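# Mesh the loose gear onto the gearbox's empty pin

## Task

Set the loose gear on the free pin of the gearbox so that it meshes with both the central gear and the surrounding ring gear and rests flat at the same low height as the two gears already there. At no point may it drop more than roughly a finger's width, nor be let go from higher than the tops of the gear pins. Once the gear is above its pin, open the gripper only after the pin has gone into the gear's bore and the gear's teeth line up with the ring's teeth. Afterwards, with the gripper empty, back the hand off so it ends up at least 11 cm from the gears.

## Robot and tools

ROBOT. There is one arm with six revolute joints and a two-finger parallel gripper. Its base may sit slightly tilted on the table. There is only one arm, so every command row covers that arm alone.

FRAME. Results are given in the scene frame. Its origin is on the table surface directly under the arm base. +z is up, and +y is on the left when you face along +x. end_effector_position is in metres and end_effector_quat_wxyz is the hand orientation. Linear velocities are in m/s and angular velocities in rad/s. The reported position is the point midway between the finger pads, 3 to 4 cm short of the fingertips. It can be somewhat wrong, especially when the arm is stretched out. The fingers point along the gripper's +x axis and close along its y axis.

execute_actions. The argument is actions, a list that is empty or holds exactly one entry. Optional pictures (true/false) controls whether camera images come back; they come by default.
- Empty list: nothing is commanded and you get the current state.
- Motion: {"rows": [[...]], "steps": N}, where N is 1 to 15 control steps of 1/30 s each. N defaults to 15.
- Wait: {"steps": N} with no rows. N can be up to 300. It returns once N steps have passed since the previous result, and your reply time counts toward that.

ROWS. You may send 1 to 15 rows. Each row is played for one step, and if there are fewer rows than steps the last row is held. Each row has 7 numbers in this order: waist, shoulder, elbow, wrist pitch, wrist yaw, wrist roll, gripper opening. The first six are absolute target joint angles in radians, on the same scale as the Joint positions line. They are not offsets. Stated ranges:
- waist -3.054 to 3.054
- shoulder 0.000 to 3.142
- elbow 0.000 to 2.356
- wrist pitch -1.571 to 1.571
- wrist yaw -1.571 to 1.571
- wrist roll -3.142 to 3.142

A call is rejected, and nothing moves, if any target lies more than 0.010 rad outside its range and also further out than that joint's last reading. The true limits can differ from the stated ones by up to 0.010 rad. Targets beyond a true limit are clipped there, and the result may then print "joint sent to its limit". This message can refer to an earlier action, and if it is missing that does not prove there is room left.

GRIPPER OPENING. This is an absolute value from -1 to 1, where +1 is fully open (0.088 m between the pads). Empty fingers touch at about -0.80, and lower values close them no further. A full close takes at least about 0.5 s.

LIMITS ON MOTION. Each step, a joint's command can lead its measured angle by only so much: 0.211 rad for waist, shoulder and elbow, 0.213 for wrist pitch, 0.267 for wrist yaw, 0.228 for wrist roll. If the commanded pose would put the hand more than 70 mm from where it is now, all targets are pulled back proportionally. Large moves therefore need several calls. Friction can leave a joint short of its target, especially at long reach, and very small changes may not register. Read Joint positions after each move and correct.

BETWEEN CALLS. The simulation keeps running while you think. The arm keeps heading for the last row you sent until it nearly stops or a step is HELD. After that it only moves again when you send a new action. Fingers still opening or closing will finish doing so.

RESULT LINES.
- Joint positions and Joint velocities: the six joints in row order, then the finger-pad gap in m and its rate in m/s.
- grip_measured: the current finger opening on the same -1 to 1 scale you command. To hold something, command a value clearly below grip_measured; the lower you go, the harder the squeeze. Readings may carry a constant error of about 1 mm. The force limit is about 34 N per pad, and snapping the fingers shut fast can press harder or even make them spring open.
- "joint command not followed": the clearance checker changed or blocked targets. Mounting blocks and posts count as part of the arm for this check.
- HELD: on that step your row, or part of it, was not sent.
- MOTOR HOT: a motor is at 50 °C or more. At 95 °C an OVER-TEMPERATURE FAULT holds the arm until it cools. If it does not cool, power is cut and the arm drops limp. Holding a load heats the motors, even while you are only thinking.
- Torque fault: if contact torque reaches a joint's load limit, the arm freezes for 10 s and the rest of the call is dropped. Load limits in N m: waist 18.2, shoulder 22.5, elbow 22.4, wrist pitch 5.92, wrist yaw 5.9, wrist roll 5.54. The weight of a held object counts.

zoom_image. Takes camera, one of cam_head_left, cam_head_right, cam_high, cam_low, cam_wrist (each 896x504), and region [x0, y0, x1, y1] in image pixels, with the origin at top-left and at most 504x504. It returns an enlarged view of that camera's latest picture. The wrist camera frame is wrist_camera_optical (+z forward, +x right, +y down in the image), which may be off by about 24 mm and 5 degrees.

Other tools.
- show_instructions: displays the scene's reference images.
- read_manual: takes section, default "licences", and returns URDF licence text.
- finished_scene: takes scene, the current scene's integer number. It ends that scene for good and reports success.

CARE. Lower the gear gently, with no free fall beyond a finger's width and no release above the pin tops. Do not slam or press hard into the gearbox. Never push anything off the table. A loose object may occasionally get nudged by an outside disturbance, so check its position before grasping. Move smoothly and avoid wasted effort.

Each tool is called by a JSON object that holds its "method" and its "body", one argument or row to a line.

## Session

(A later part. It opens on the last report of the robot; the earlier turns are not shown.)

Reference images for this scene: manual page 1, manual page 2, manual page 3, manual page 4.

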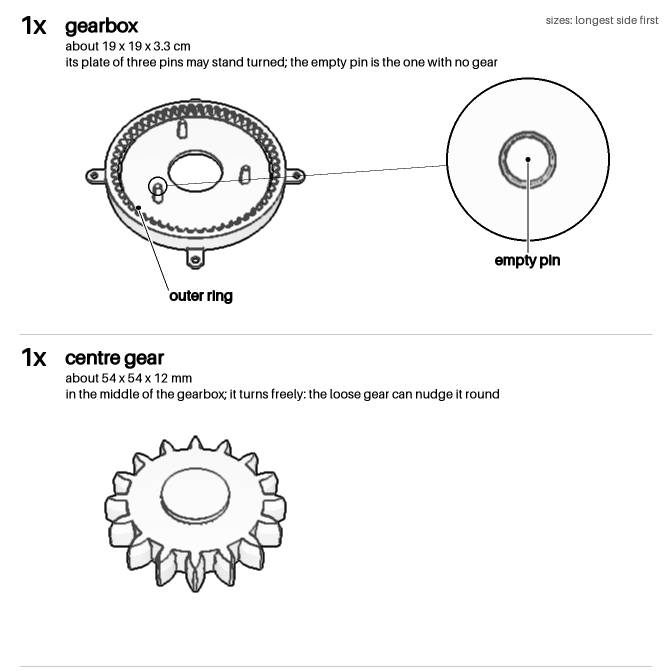

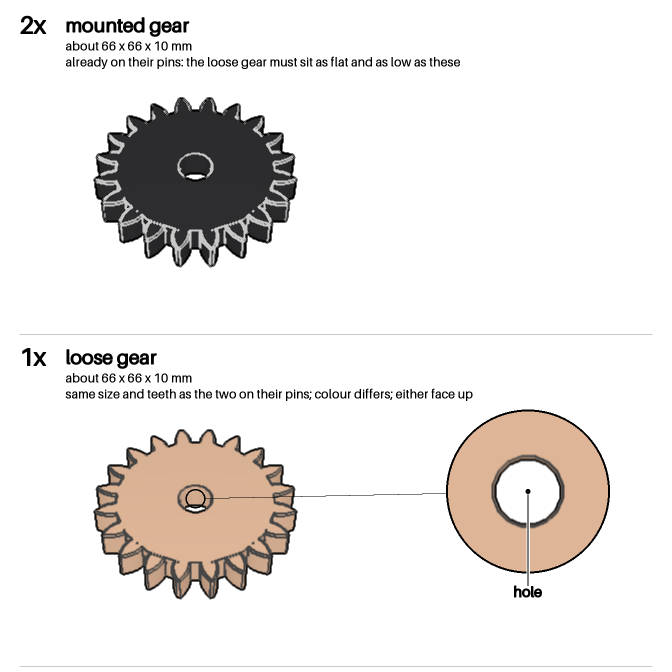

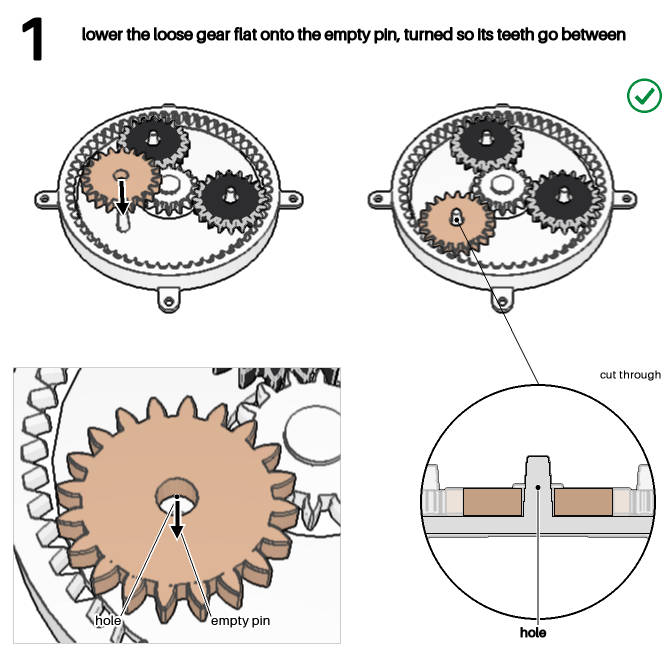

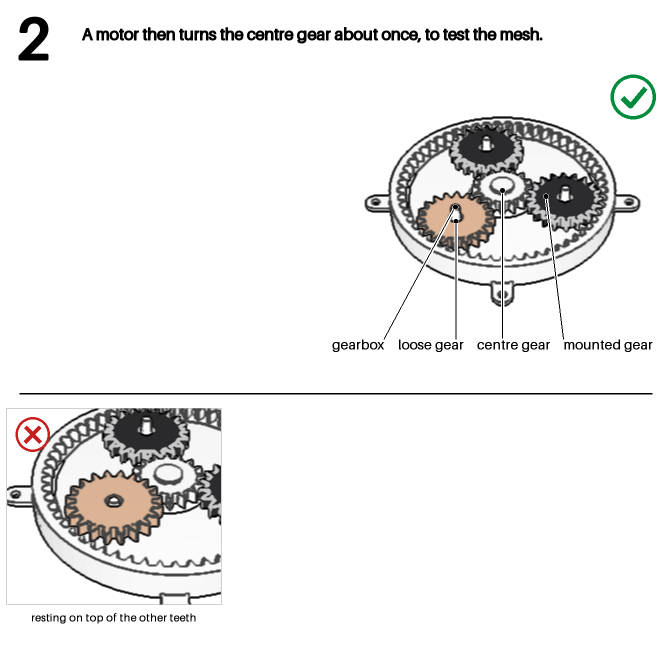

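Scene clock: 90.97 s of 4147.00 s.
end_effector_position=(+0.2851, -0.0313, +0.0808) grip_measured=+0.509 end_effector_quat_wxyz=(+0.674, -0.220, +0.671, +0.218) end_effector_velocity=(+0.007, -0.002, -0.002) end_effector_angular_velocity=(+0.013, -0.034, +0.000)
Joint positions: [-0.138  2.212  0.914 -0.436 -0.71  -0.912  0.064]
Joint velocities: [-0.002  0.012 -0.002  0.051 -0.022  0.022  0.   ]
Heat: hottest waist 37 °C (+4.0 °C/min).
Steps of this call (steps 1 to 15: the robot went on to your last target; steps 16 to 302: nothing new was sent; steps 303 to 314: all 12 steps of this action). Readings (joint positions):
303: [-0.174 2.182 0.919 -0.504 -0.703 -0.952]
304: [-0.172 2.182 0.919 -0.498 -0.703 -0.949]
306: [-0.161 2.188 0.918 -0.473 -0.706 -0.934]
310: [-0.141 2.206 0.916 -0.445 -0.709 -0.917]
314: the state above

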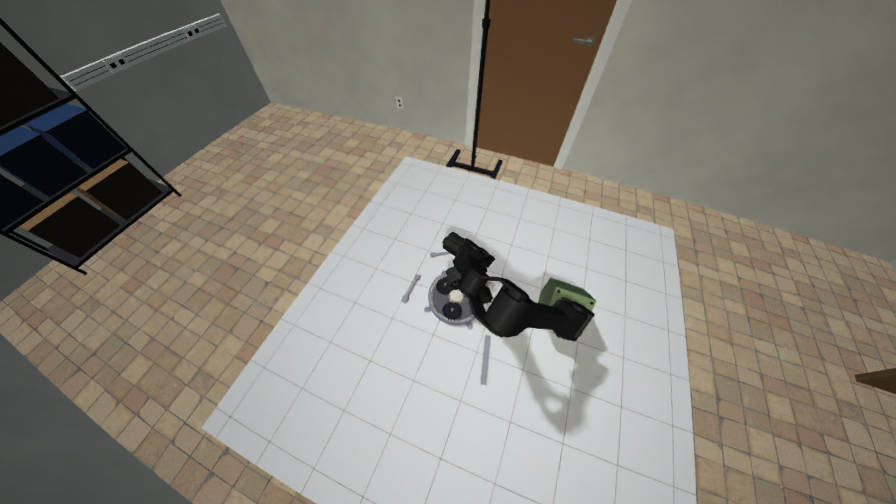

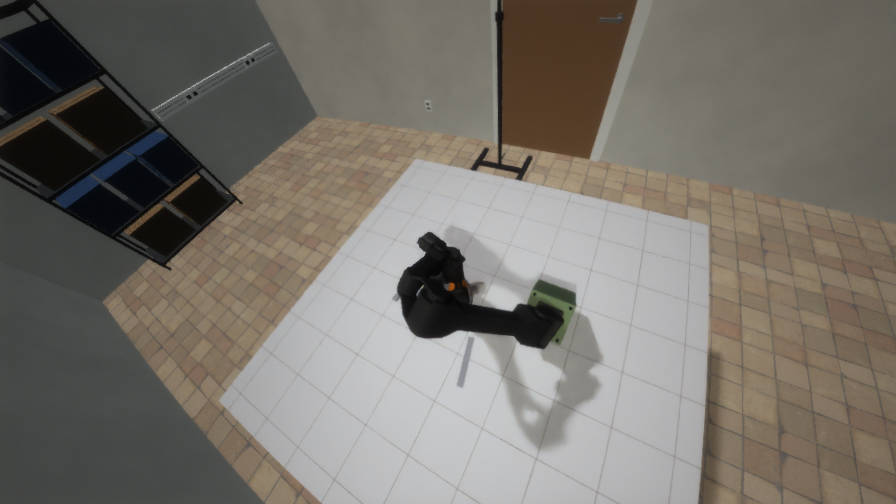

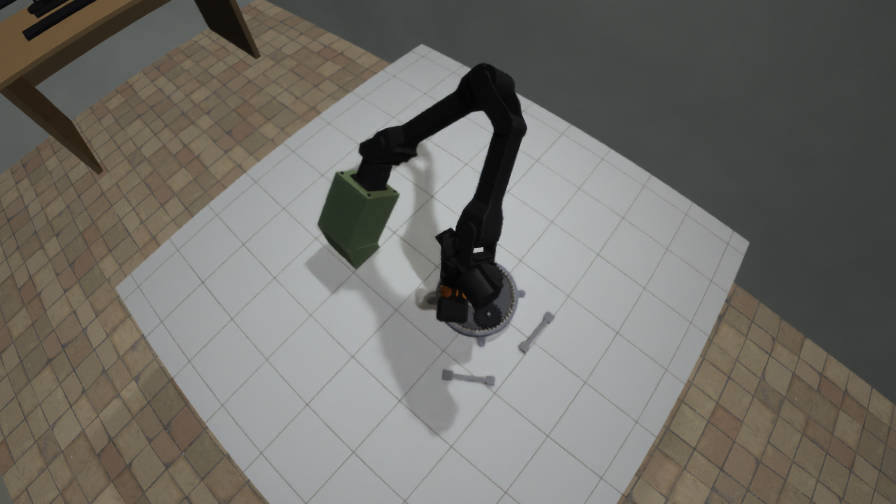

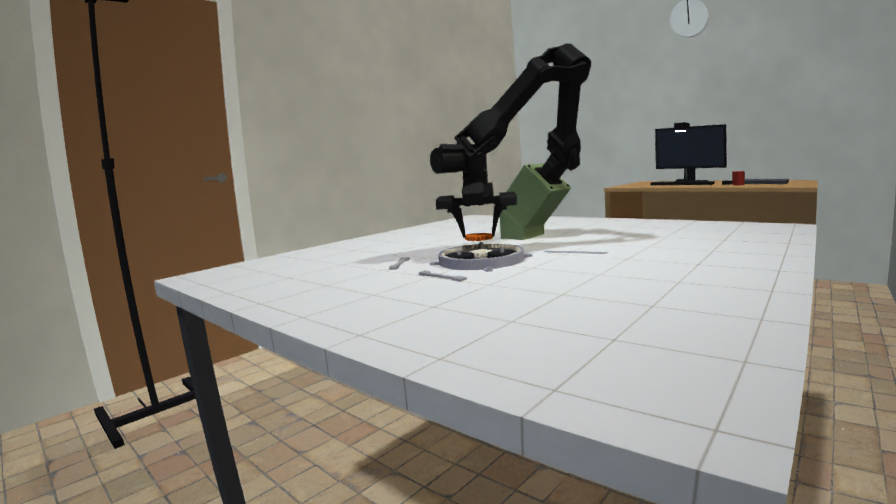

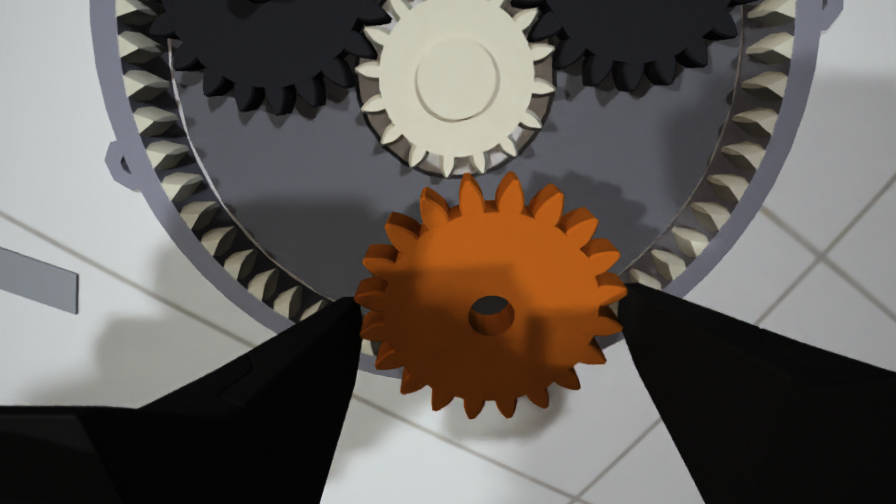

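{"method": "execute_actions", "body": {
  "actions": [
    {"rows":[[-0.128,2.215,0.9,-0.425,-0.714,-0.9,0.2],[-0.12,2.21,0.89,-0.415,-0.716,-0.89,0.2],[-0.114,2.21,0.884,-0.402,-0.718,-0.885,0.2]],"steps":12}
  ]
}}

{"method": "zoom_image", "body": {
  "camera": "cam_wrist",
  "region": [400,230,600,430]
}}

Scene clock: 101.00 s of 4147.00 s.
end_effector_position=(+0.2801, -0.0274, +0.0732) grip_measured=+0.509 end_effector_quat_wxyz=(+0.671, -0.218, +0.674, +0.220) end_effector_velocity=(+0.002, +0.003, +0.001) end_effector_angular_velocity=(+0.020, -0.013, +0.010)
Joint positions: [-0.114  2.214  0.89  -0.405 -0.714 -0.89   0.064]
Joint velocities: [-0.002 -0.002 -0.002  0.007 -0.022 -0.007 -0.   ]
Heat: hottest waist 37 °C (+3.0 °C/min).
Steps of this call (steps 1 to 15: the robot went on to your last target; steps 16 to 289: nothing new was sent; steps 290 to 301: all 12 steps of this action). Readings (joint positions):
290: [-0.136 2.214 0.912 -0.431 -0.711 -0.908]
291: [-0.134 2.214 0.910 -0.427 -0.711 -0.905]
293: [-0.127 2.214 0.902 -0.417 -0.712 -0.899]
297: [-0.116 2.214 0.891 -0.409 -0.714 -0.892]
301: the state above

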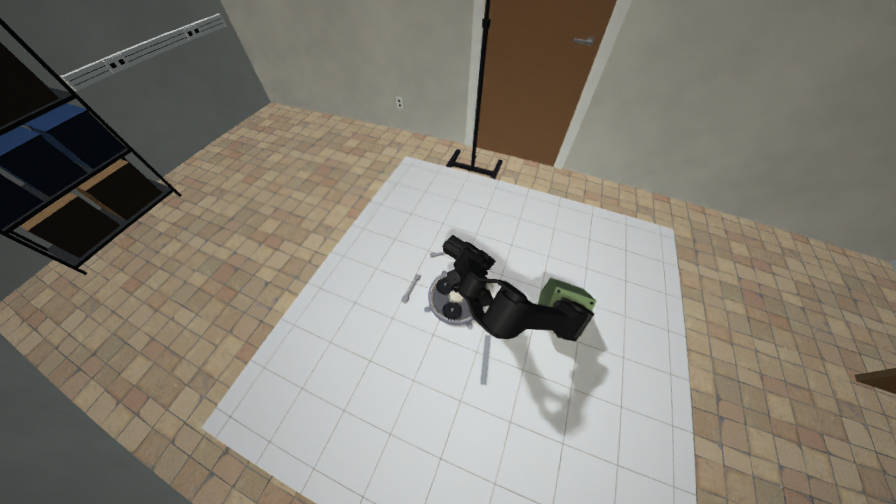

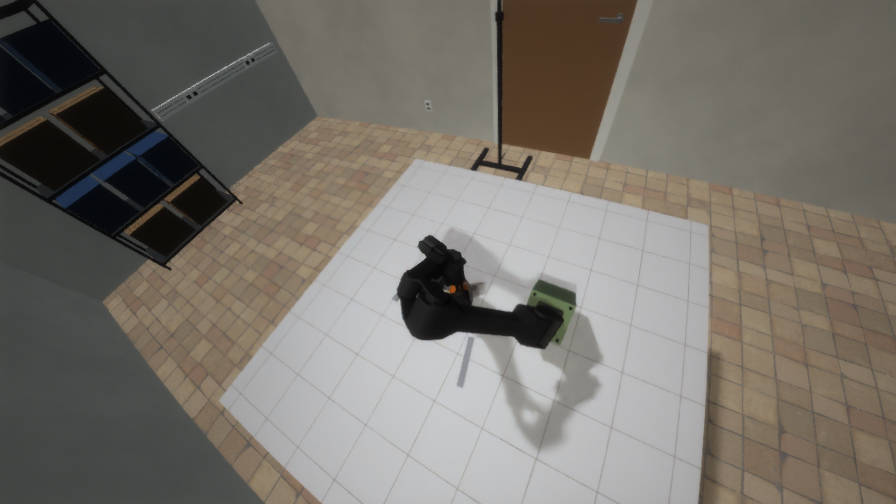

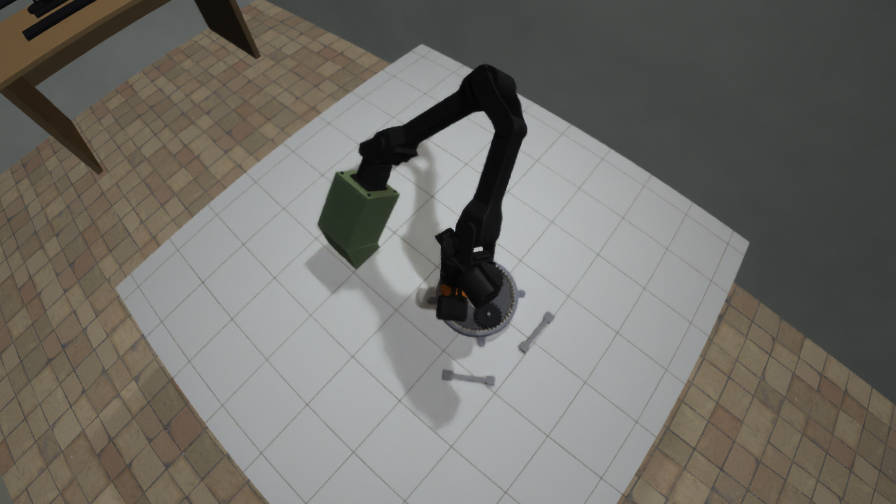

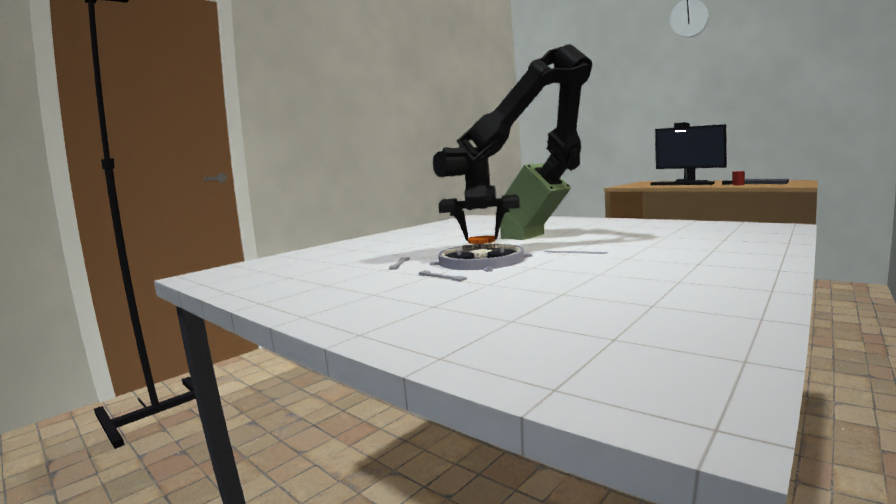

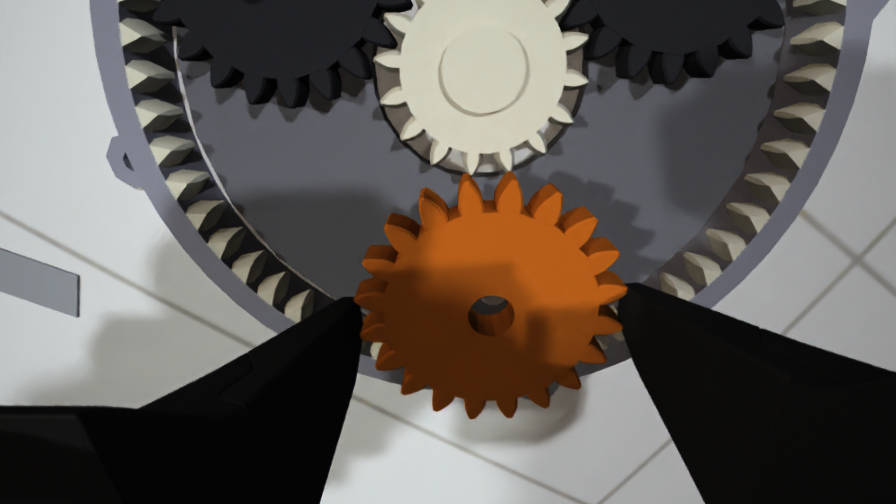

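Region (400, 230, 600, 430) of cam_wrist's 896x504 image, scaled by 2.520, with more detail than that image has.

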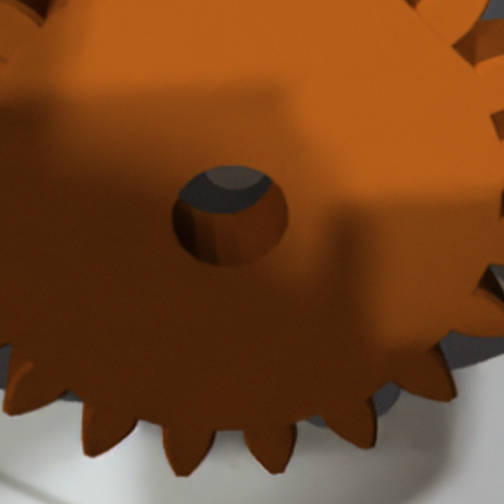

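{"method": "execute_actions", "body": {
  "actions": [
    {"rows":[[-0.106,2.22,0.902,-0.41,-0.718,-0.885,0.2],[-0.106,2.22,0.902,-0.41,-0.718,-0.885,0.2],[-0.106,2.22,0.902,-0.41,-0.718,-0.885,0.2],[-0.106,2.22,0.902,-0.41,-0.718,-0.885,0.2],[-0.102,2.225,0.9,-0.402,-0.719,-0.88,0.2],[-0.099,2.23,0.9,-0.395,-0.72,-0.876,0.2],[-0.095,2.234,0.899,-0.388,-0.72,-0.872,0.2],[-0.092,2.238,0.898,-0.381,-0.721,-0.868,0.2],[-0.088,2.243,0.897,-0.374,-0.722,-0.864,0.2],[-0.084,2.248,0.896,-0.366,-0.722,-0.86,0.2]],"steps":15}
  ]
}}

{"method": "zoom_image", "body": {
  "camera": "cam_wrist",
  "region": [300,100,700,430]
}}

Scene clock: 108.67 s of 4147.00 s.
end_effector_position=(+0.2830, -0.0293, +0.0706) grip_measured=+0.506 end_effector_quat_wxyz=(+0.674, -0.219, +0.672, +0.214) end_effector_velocity=(+0.003, -0.007, -0.001) end_effector_angular_velocity=(+0.004, -0.026, -0.009)
Joint positions: [-0.109  2.223  0.891 -0.379 -0.709 -0.867  0.064]
Joint velocities: [-0.017  0.017 -0.002  0.037 -0.007  0.007 -0.   ]
Heat: hottest waist 37 °C (+2.0 °C/min).
Steps of this call (steps 1 to 15: the robot went on to your last target; steps 16 to 215: nothing new was sent; steps 216 to 230: all 15 steps of this action). Readings (joint positions):
216: [-0.113 2.214 0.889 -0.403 -0.715 -0.889]
217: [-0.112 2.214 0.889 -0.403 -0.715 -0.889]
219: [-0.109 2.214 0.890 -0.406 -0.715 -0.889]
223: [-0.105 2.216 0.891 -0.403 -0.715 -0.881]
230: the state above

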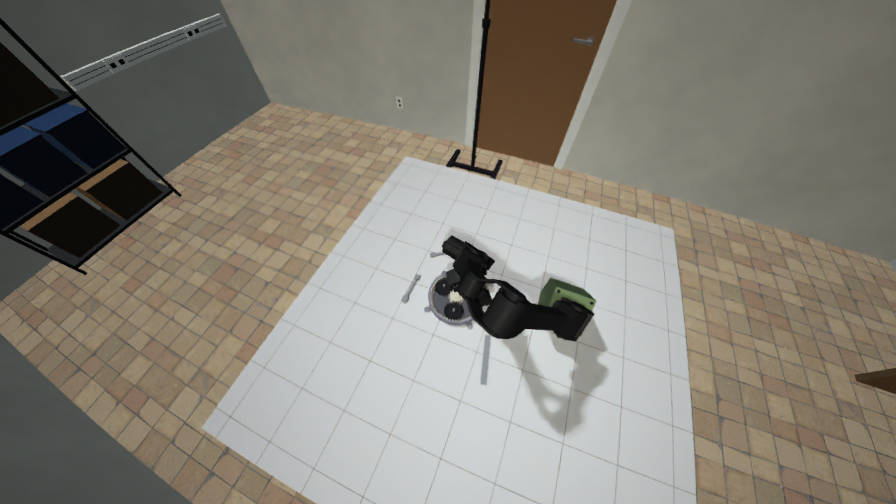

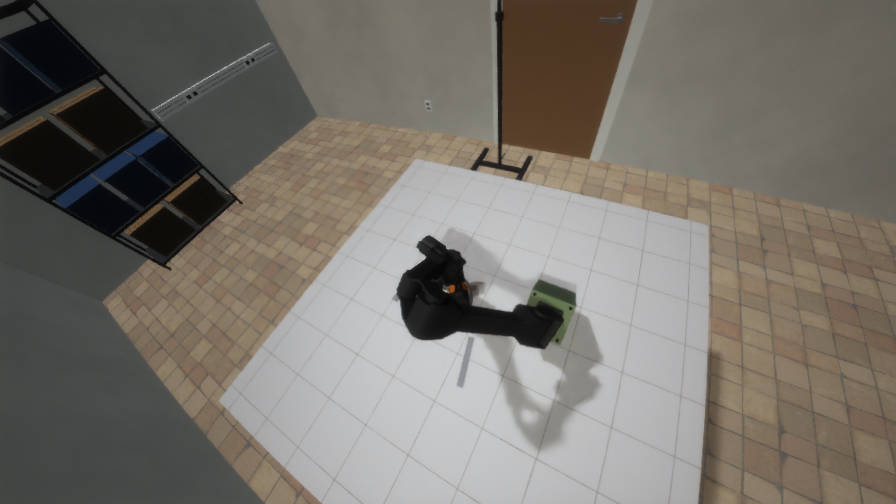

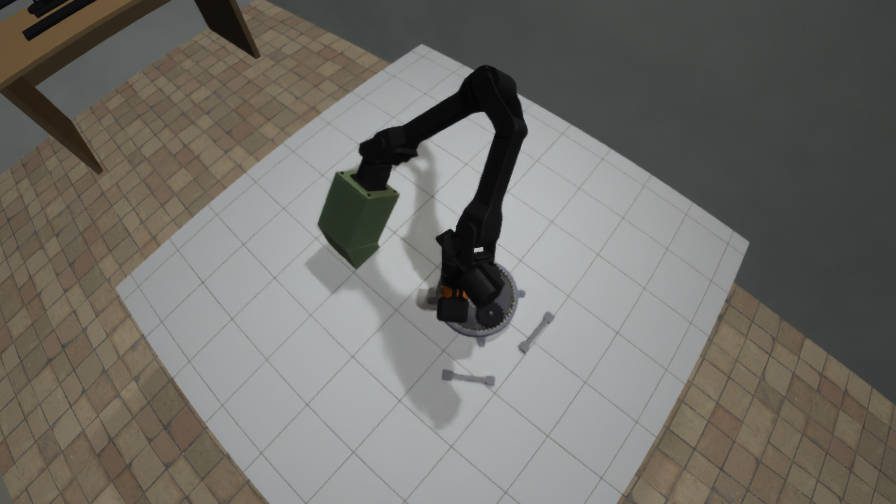

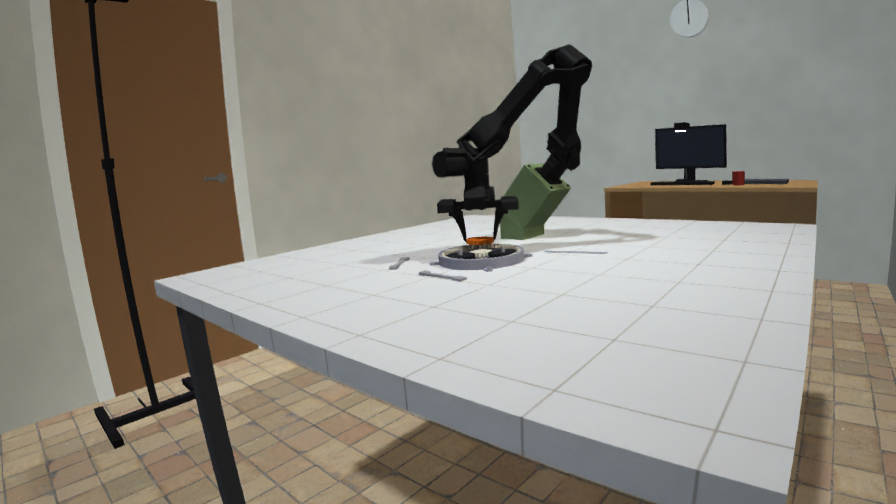

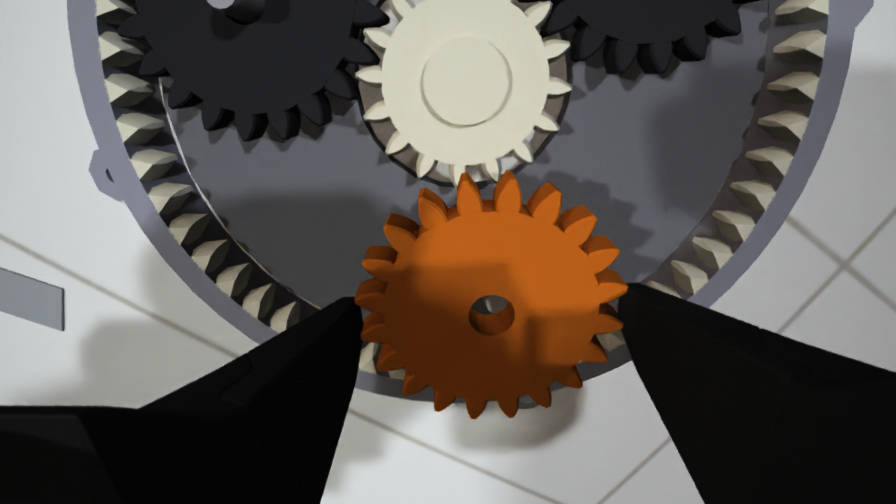

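Region (300, 100, 700, 430) of cam_wrist's 896x504 image, scaled by 1.260, with more detail than that image has; it fills the top 416 rows of this view, and the rest is white.

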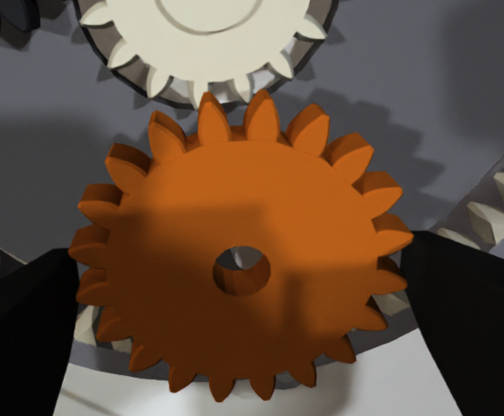

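{"method": "execute_actions", "body": {
  "actions": [
    {"rows":[[-0.108,2.215,0.895,-0.39,-0.715,-0.875,0.2],[-0.108,2.205,0.895,-0.405,-0.715,-0.885,0.2],[-0.108,2.2,0.895,-0.41,-0.715,-0.885,0.2]],"steps":12}
  ]
}}

{"method": "zoom_image", "body": {
  "camera": "cam_wrist",
  "region": [400,230,600,430]
}}

Scene clock: 111.93 s of 4147.00 s.
end_effector_position=(+0.2809, -0.0259, +0.0721) grip_measured=+0.505 end_effector_quat_wxyz=(+0.670, -0.217, +0.676, +0.219) end_effector_velocity=(+0.000, +0.007, +0.005) end_effector_angular_velocity=(+0.037, -0.009, -0.018)
Joint positions: [-0.107  2.214  0.894 -0.407 -0.713 -0.879  0.064]
Joint velocities: [-0.007 -0.017 -0.002 -0.022 -0.037  0.007 -0.   ]
Heat: hottest waist 37 °C (+2.0 °C/min).
Steps of this call (steps 1 to 15: the robot went on to your last target; steps 16 to 86: nothing new was sent; steps 87 to 98: all 12 steps of this action). Readings (joint positions):
87: [-0.111 2.225 0.892 -0.371 -0.707 -0.864]
88: [-0.111 2.225 0.893 -0.375 -0.709 -0.865]
90: [-0.111 2.222 0.894 -0.389 -0.713 -0.871]
94: [-0.107 2.218 0.894 -0.403 -0.713 -0.878]
98: the state above

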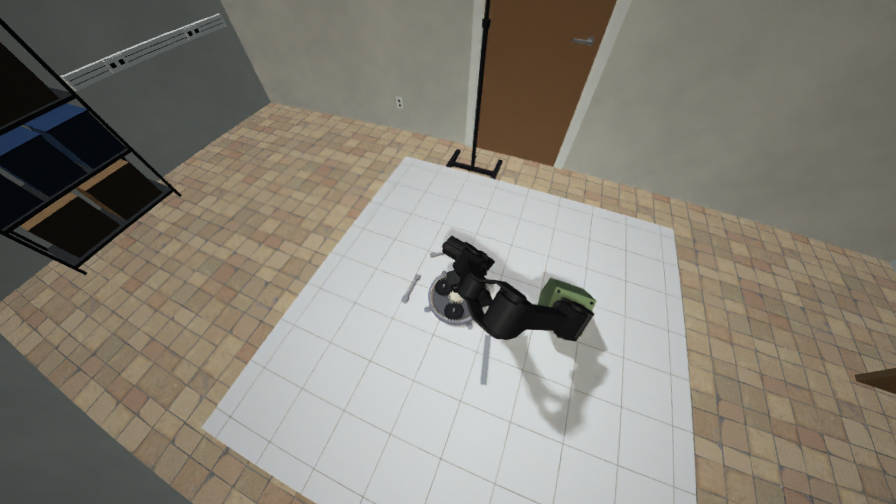

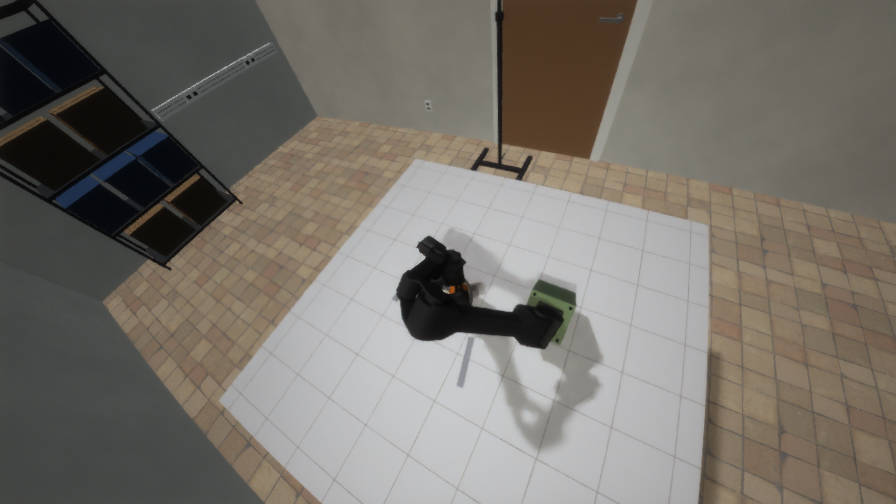

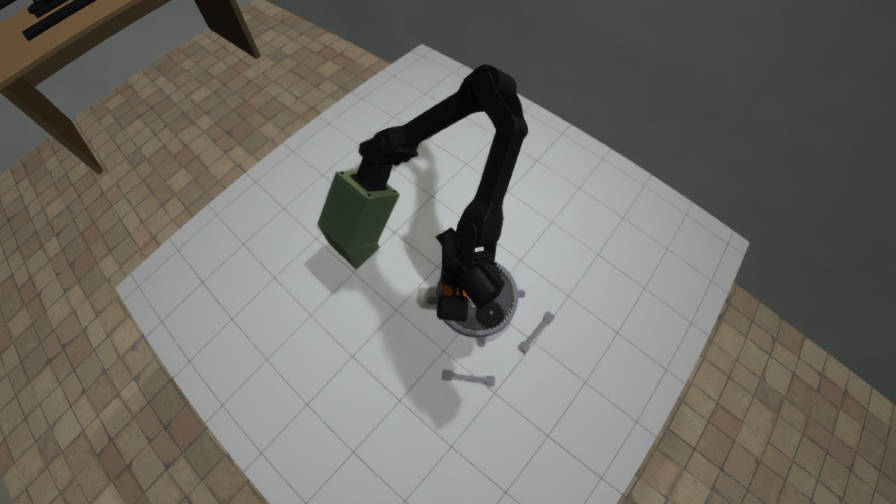

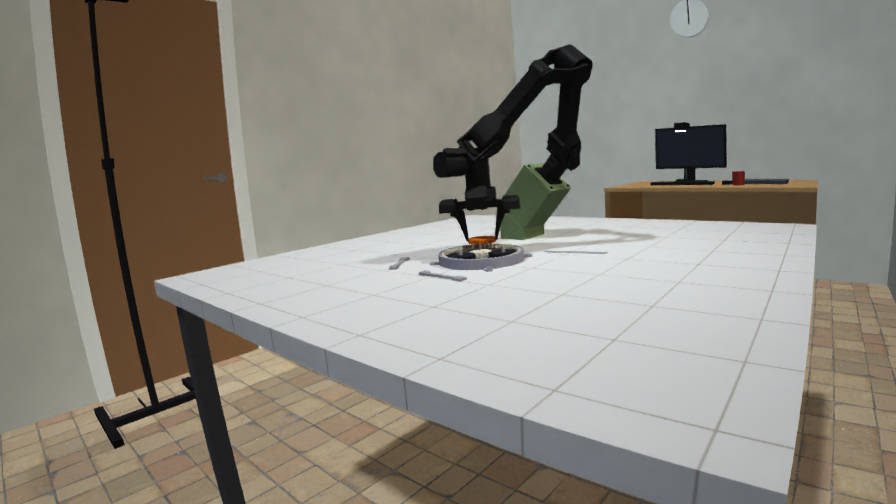

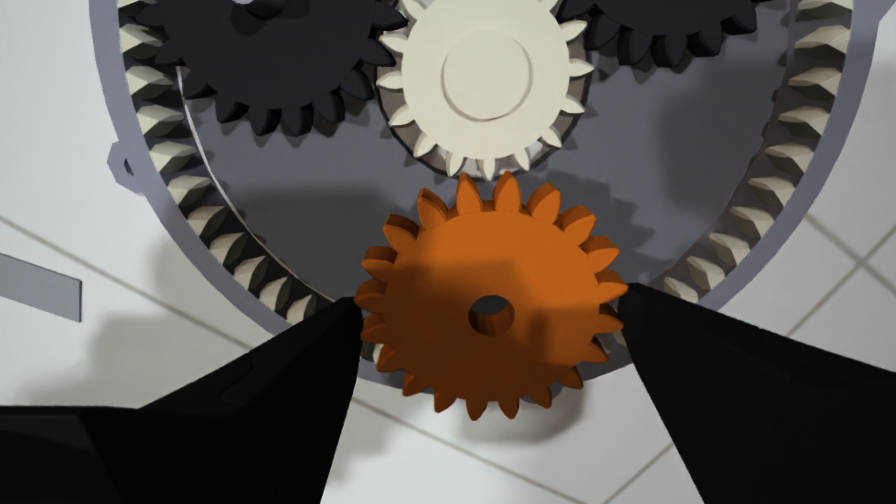

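Region (400, 230, 600, 430) of cam_wrist's 896x504 image, scaled by 2.520, with more detail than that image has.

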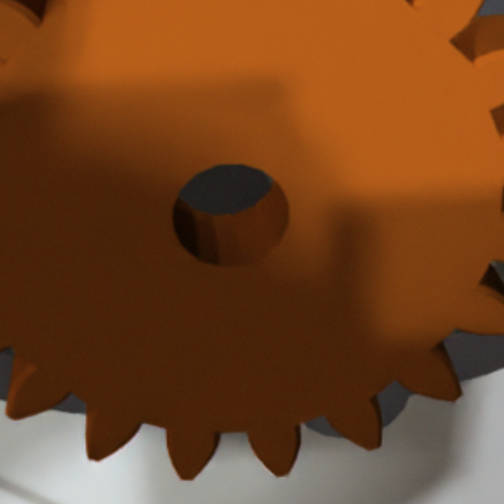

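{"method": "execute_actions", "body": {
  "actions": [
    {"rows":[[-0.112,2.195,0.895,-0.42,-0.715,-0.885,0.2],[-0.112,2.195,0.895,-0.42,-0.715,-0.885,0.2],[-0.112,2.195,0.895,-0.42,-0.715,-0.885,0.2],[-0.112,2.195,0.895,-0.42,-0.715,-0.885,0.2],[-0.118,2.205,0.903,-0.424,-0.714,-0.89,0.2],[-0.124,2.215,0.91,-0.426,-0.714,-0.89,0.2],[-0.126,2.226,0.914,-0.428,-0.714,-0.89,0.2]],"steps":14}
  ]
}}

{"method": "zoom_image", "body": {
  "camera": "cam_wrist",
  "region": [400,230,600,430]
}}

Scene clock: 122.50 s of 4147.00 s.
end_effector_position=(+0.2828, -0.0278, +0.0760) grip_measured=+0.505 end_effector_quat_wxyz=(+0.672, -0.214, +0.675, +0.216) end_effector_velocity=(-0.003, -0.001, -0.003) end_effector_angular_velocity=(+0.026, +0.009, -0.016)
Joint positions: [-0.12   2.214  0.906 -0.426 -0.713 -0.885  0.064]
Joint velocities: [-0.007  0.022  0.002 -0.007 -0.022 -0.007 -0.001]
Heat: hottest shoulder 38 °C (+3.0 °C/min).
Steps of this call (steps 1 to 15: the robot went on to your last target; steps 16 to 303: nothing new was sent; steps 304 to 317: all 14 steps of this action). Readings (joint positions):
304: [-0.107 2.211 0.894 -0.410 -0.713 -0.881]
305: [-0.107 2.211 0.894 -0.412 -0.713 -0.881]
307: [-0.107 2.210 0.894 -0.415 -0.713 -0.881]
311: [-0.113 2.210 0.898 -0.423 -0.713 -0.884]
317: the state above

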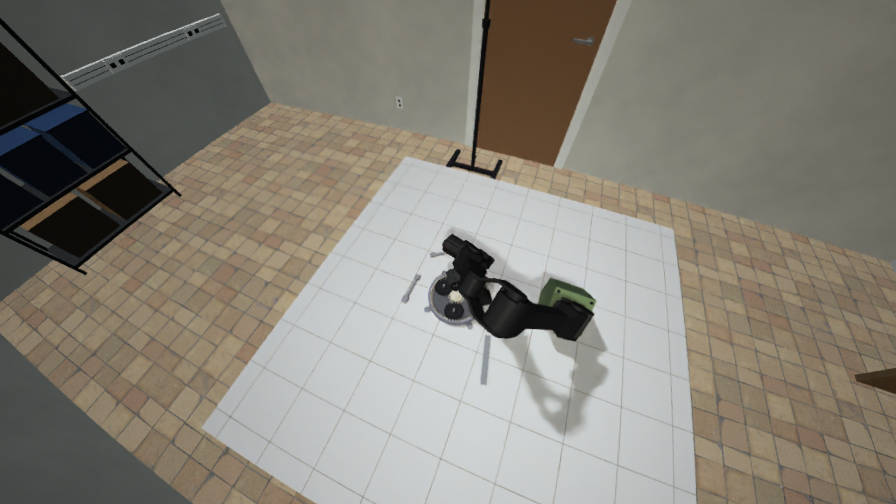

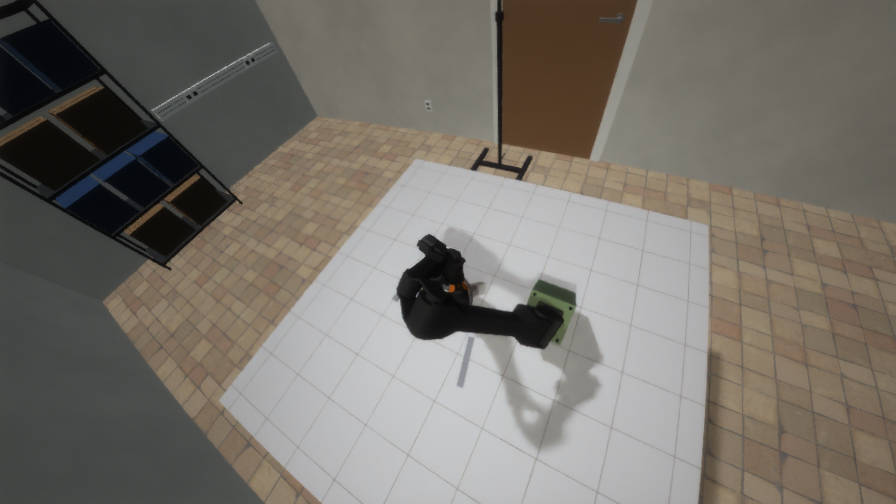

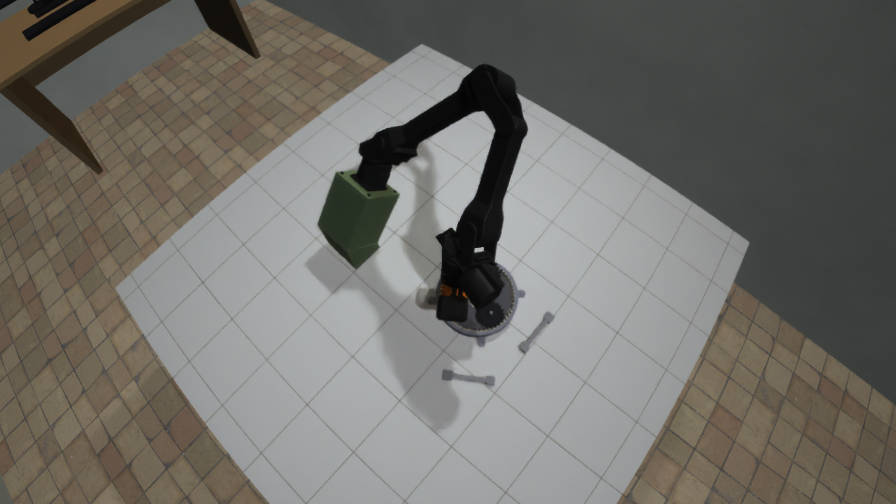

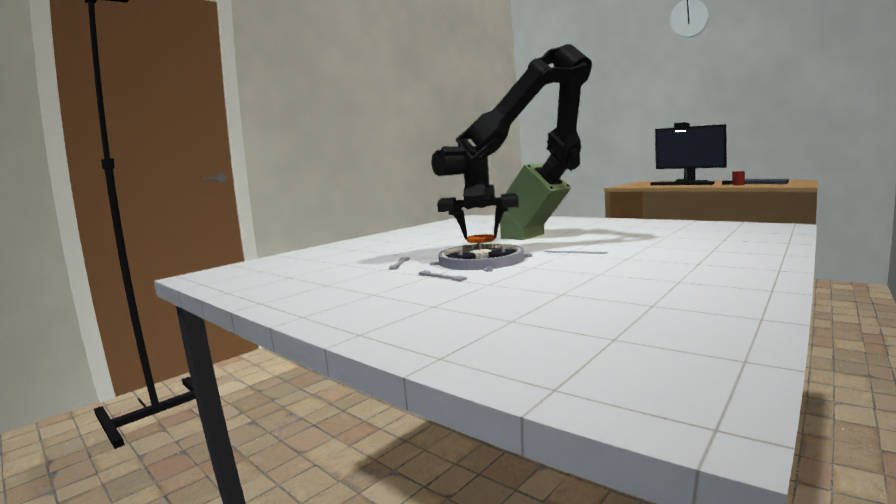

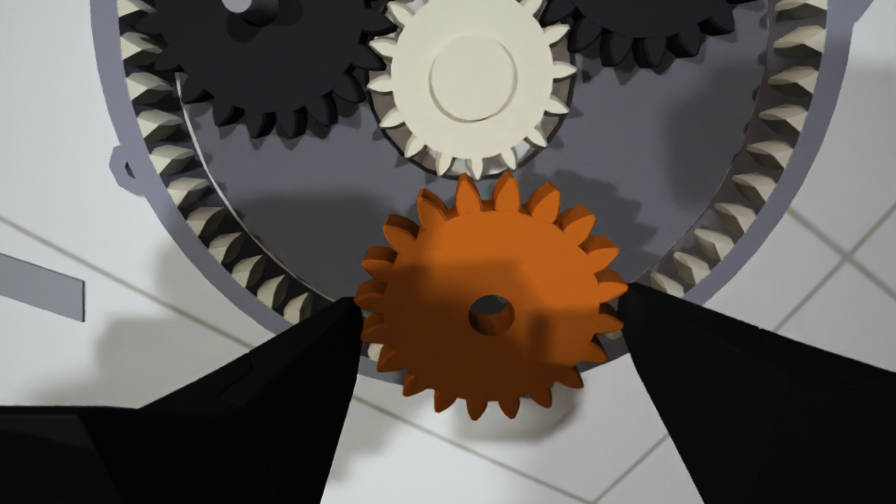

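Region (400, 230, 600, 430) of cam_wrist's 896x504 image, scaled by 2.520, with more detail than that image has.

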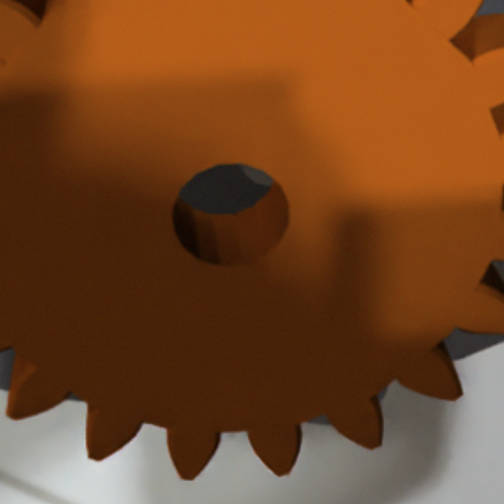

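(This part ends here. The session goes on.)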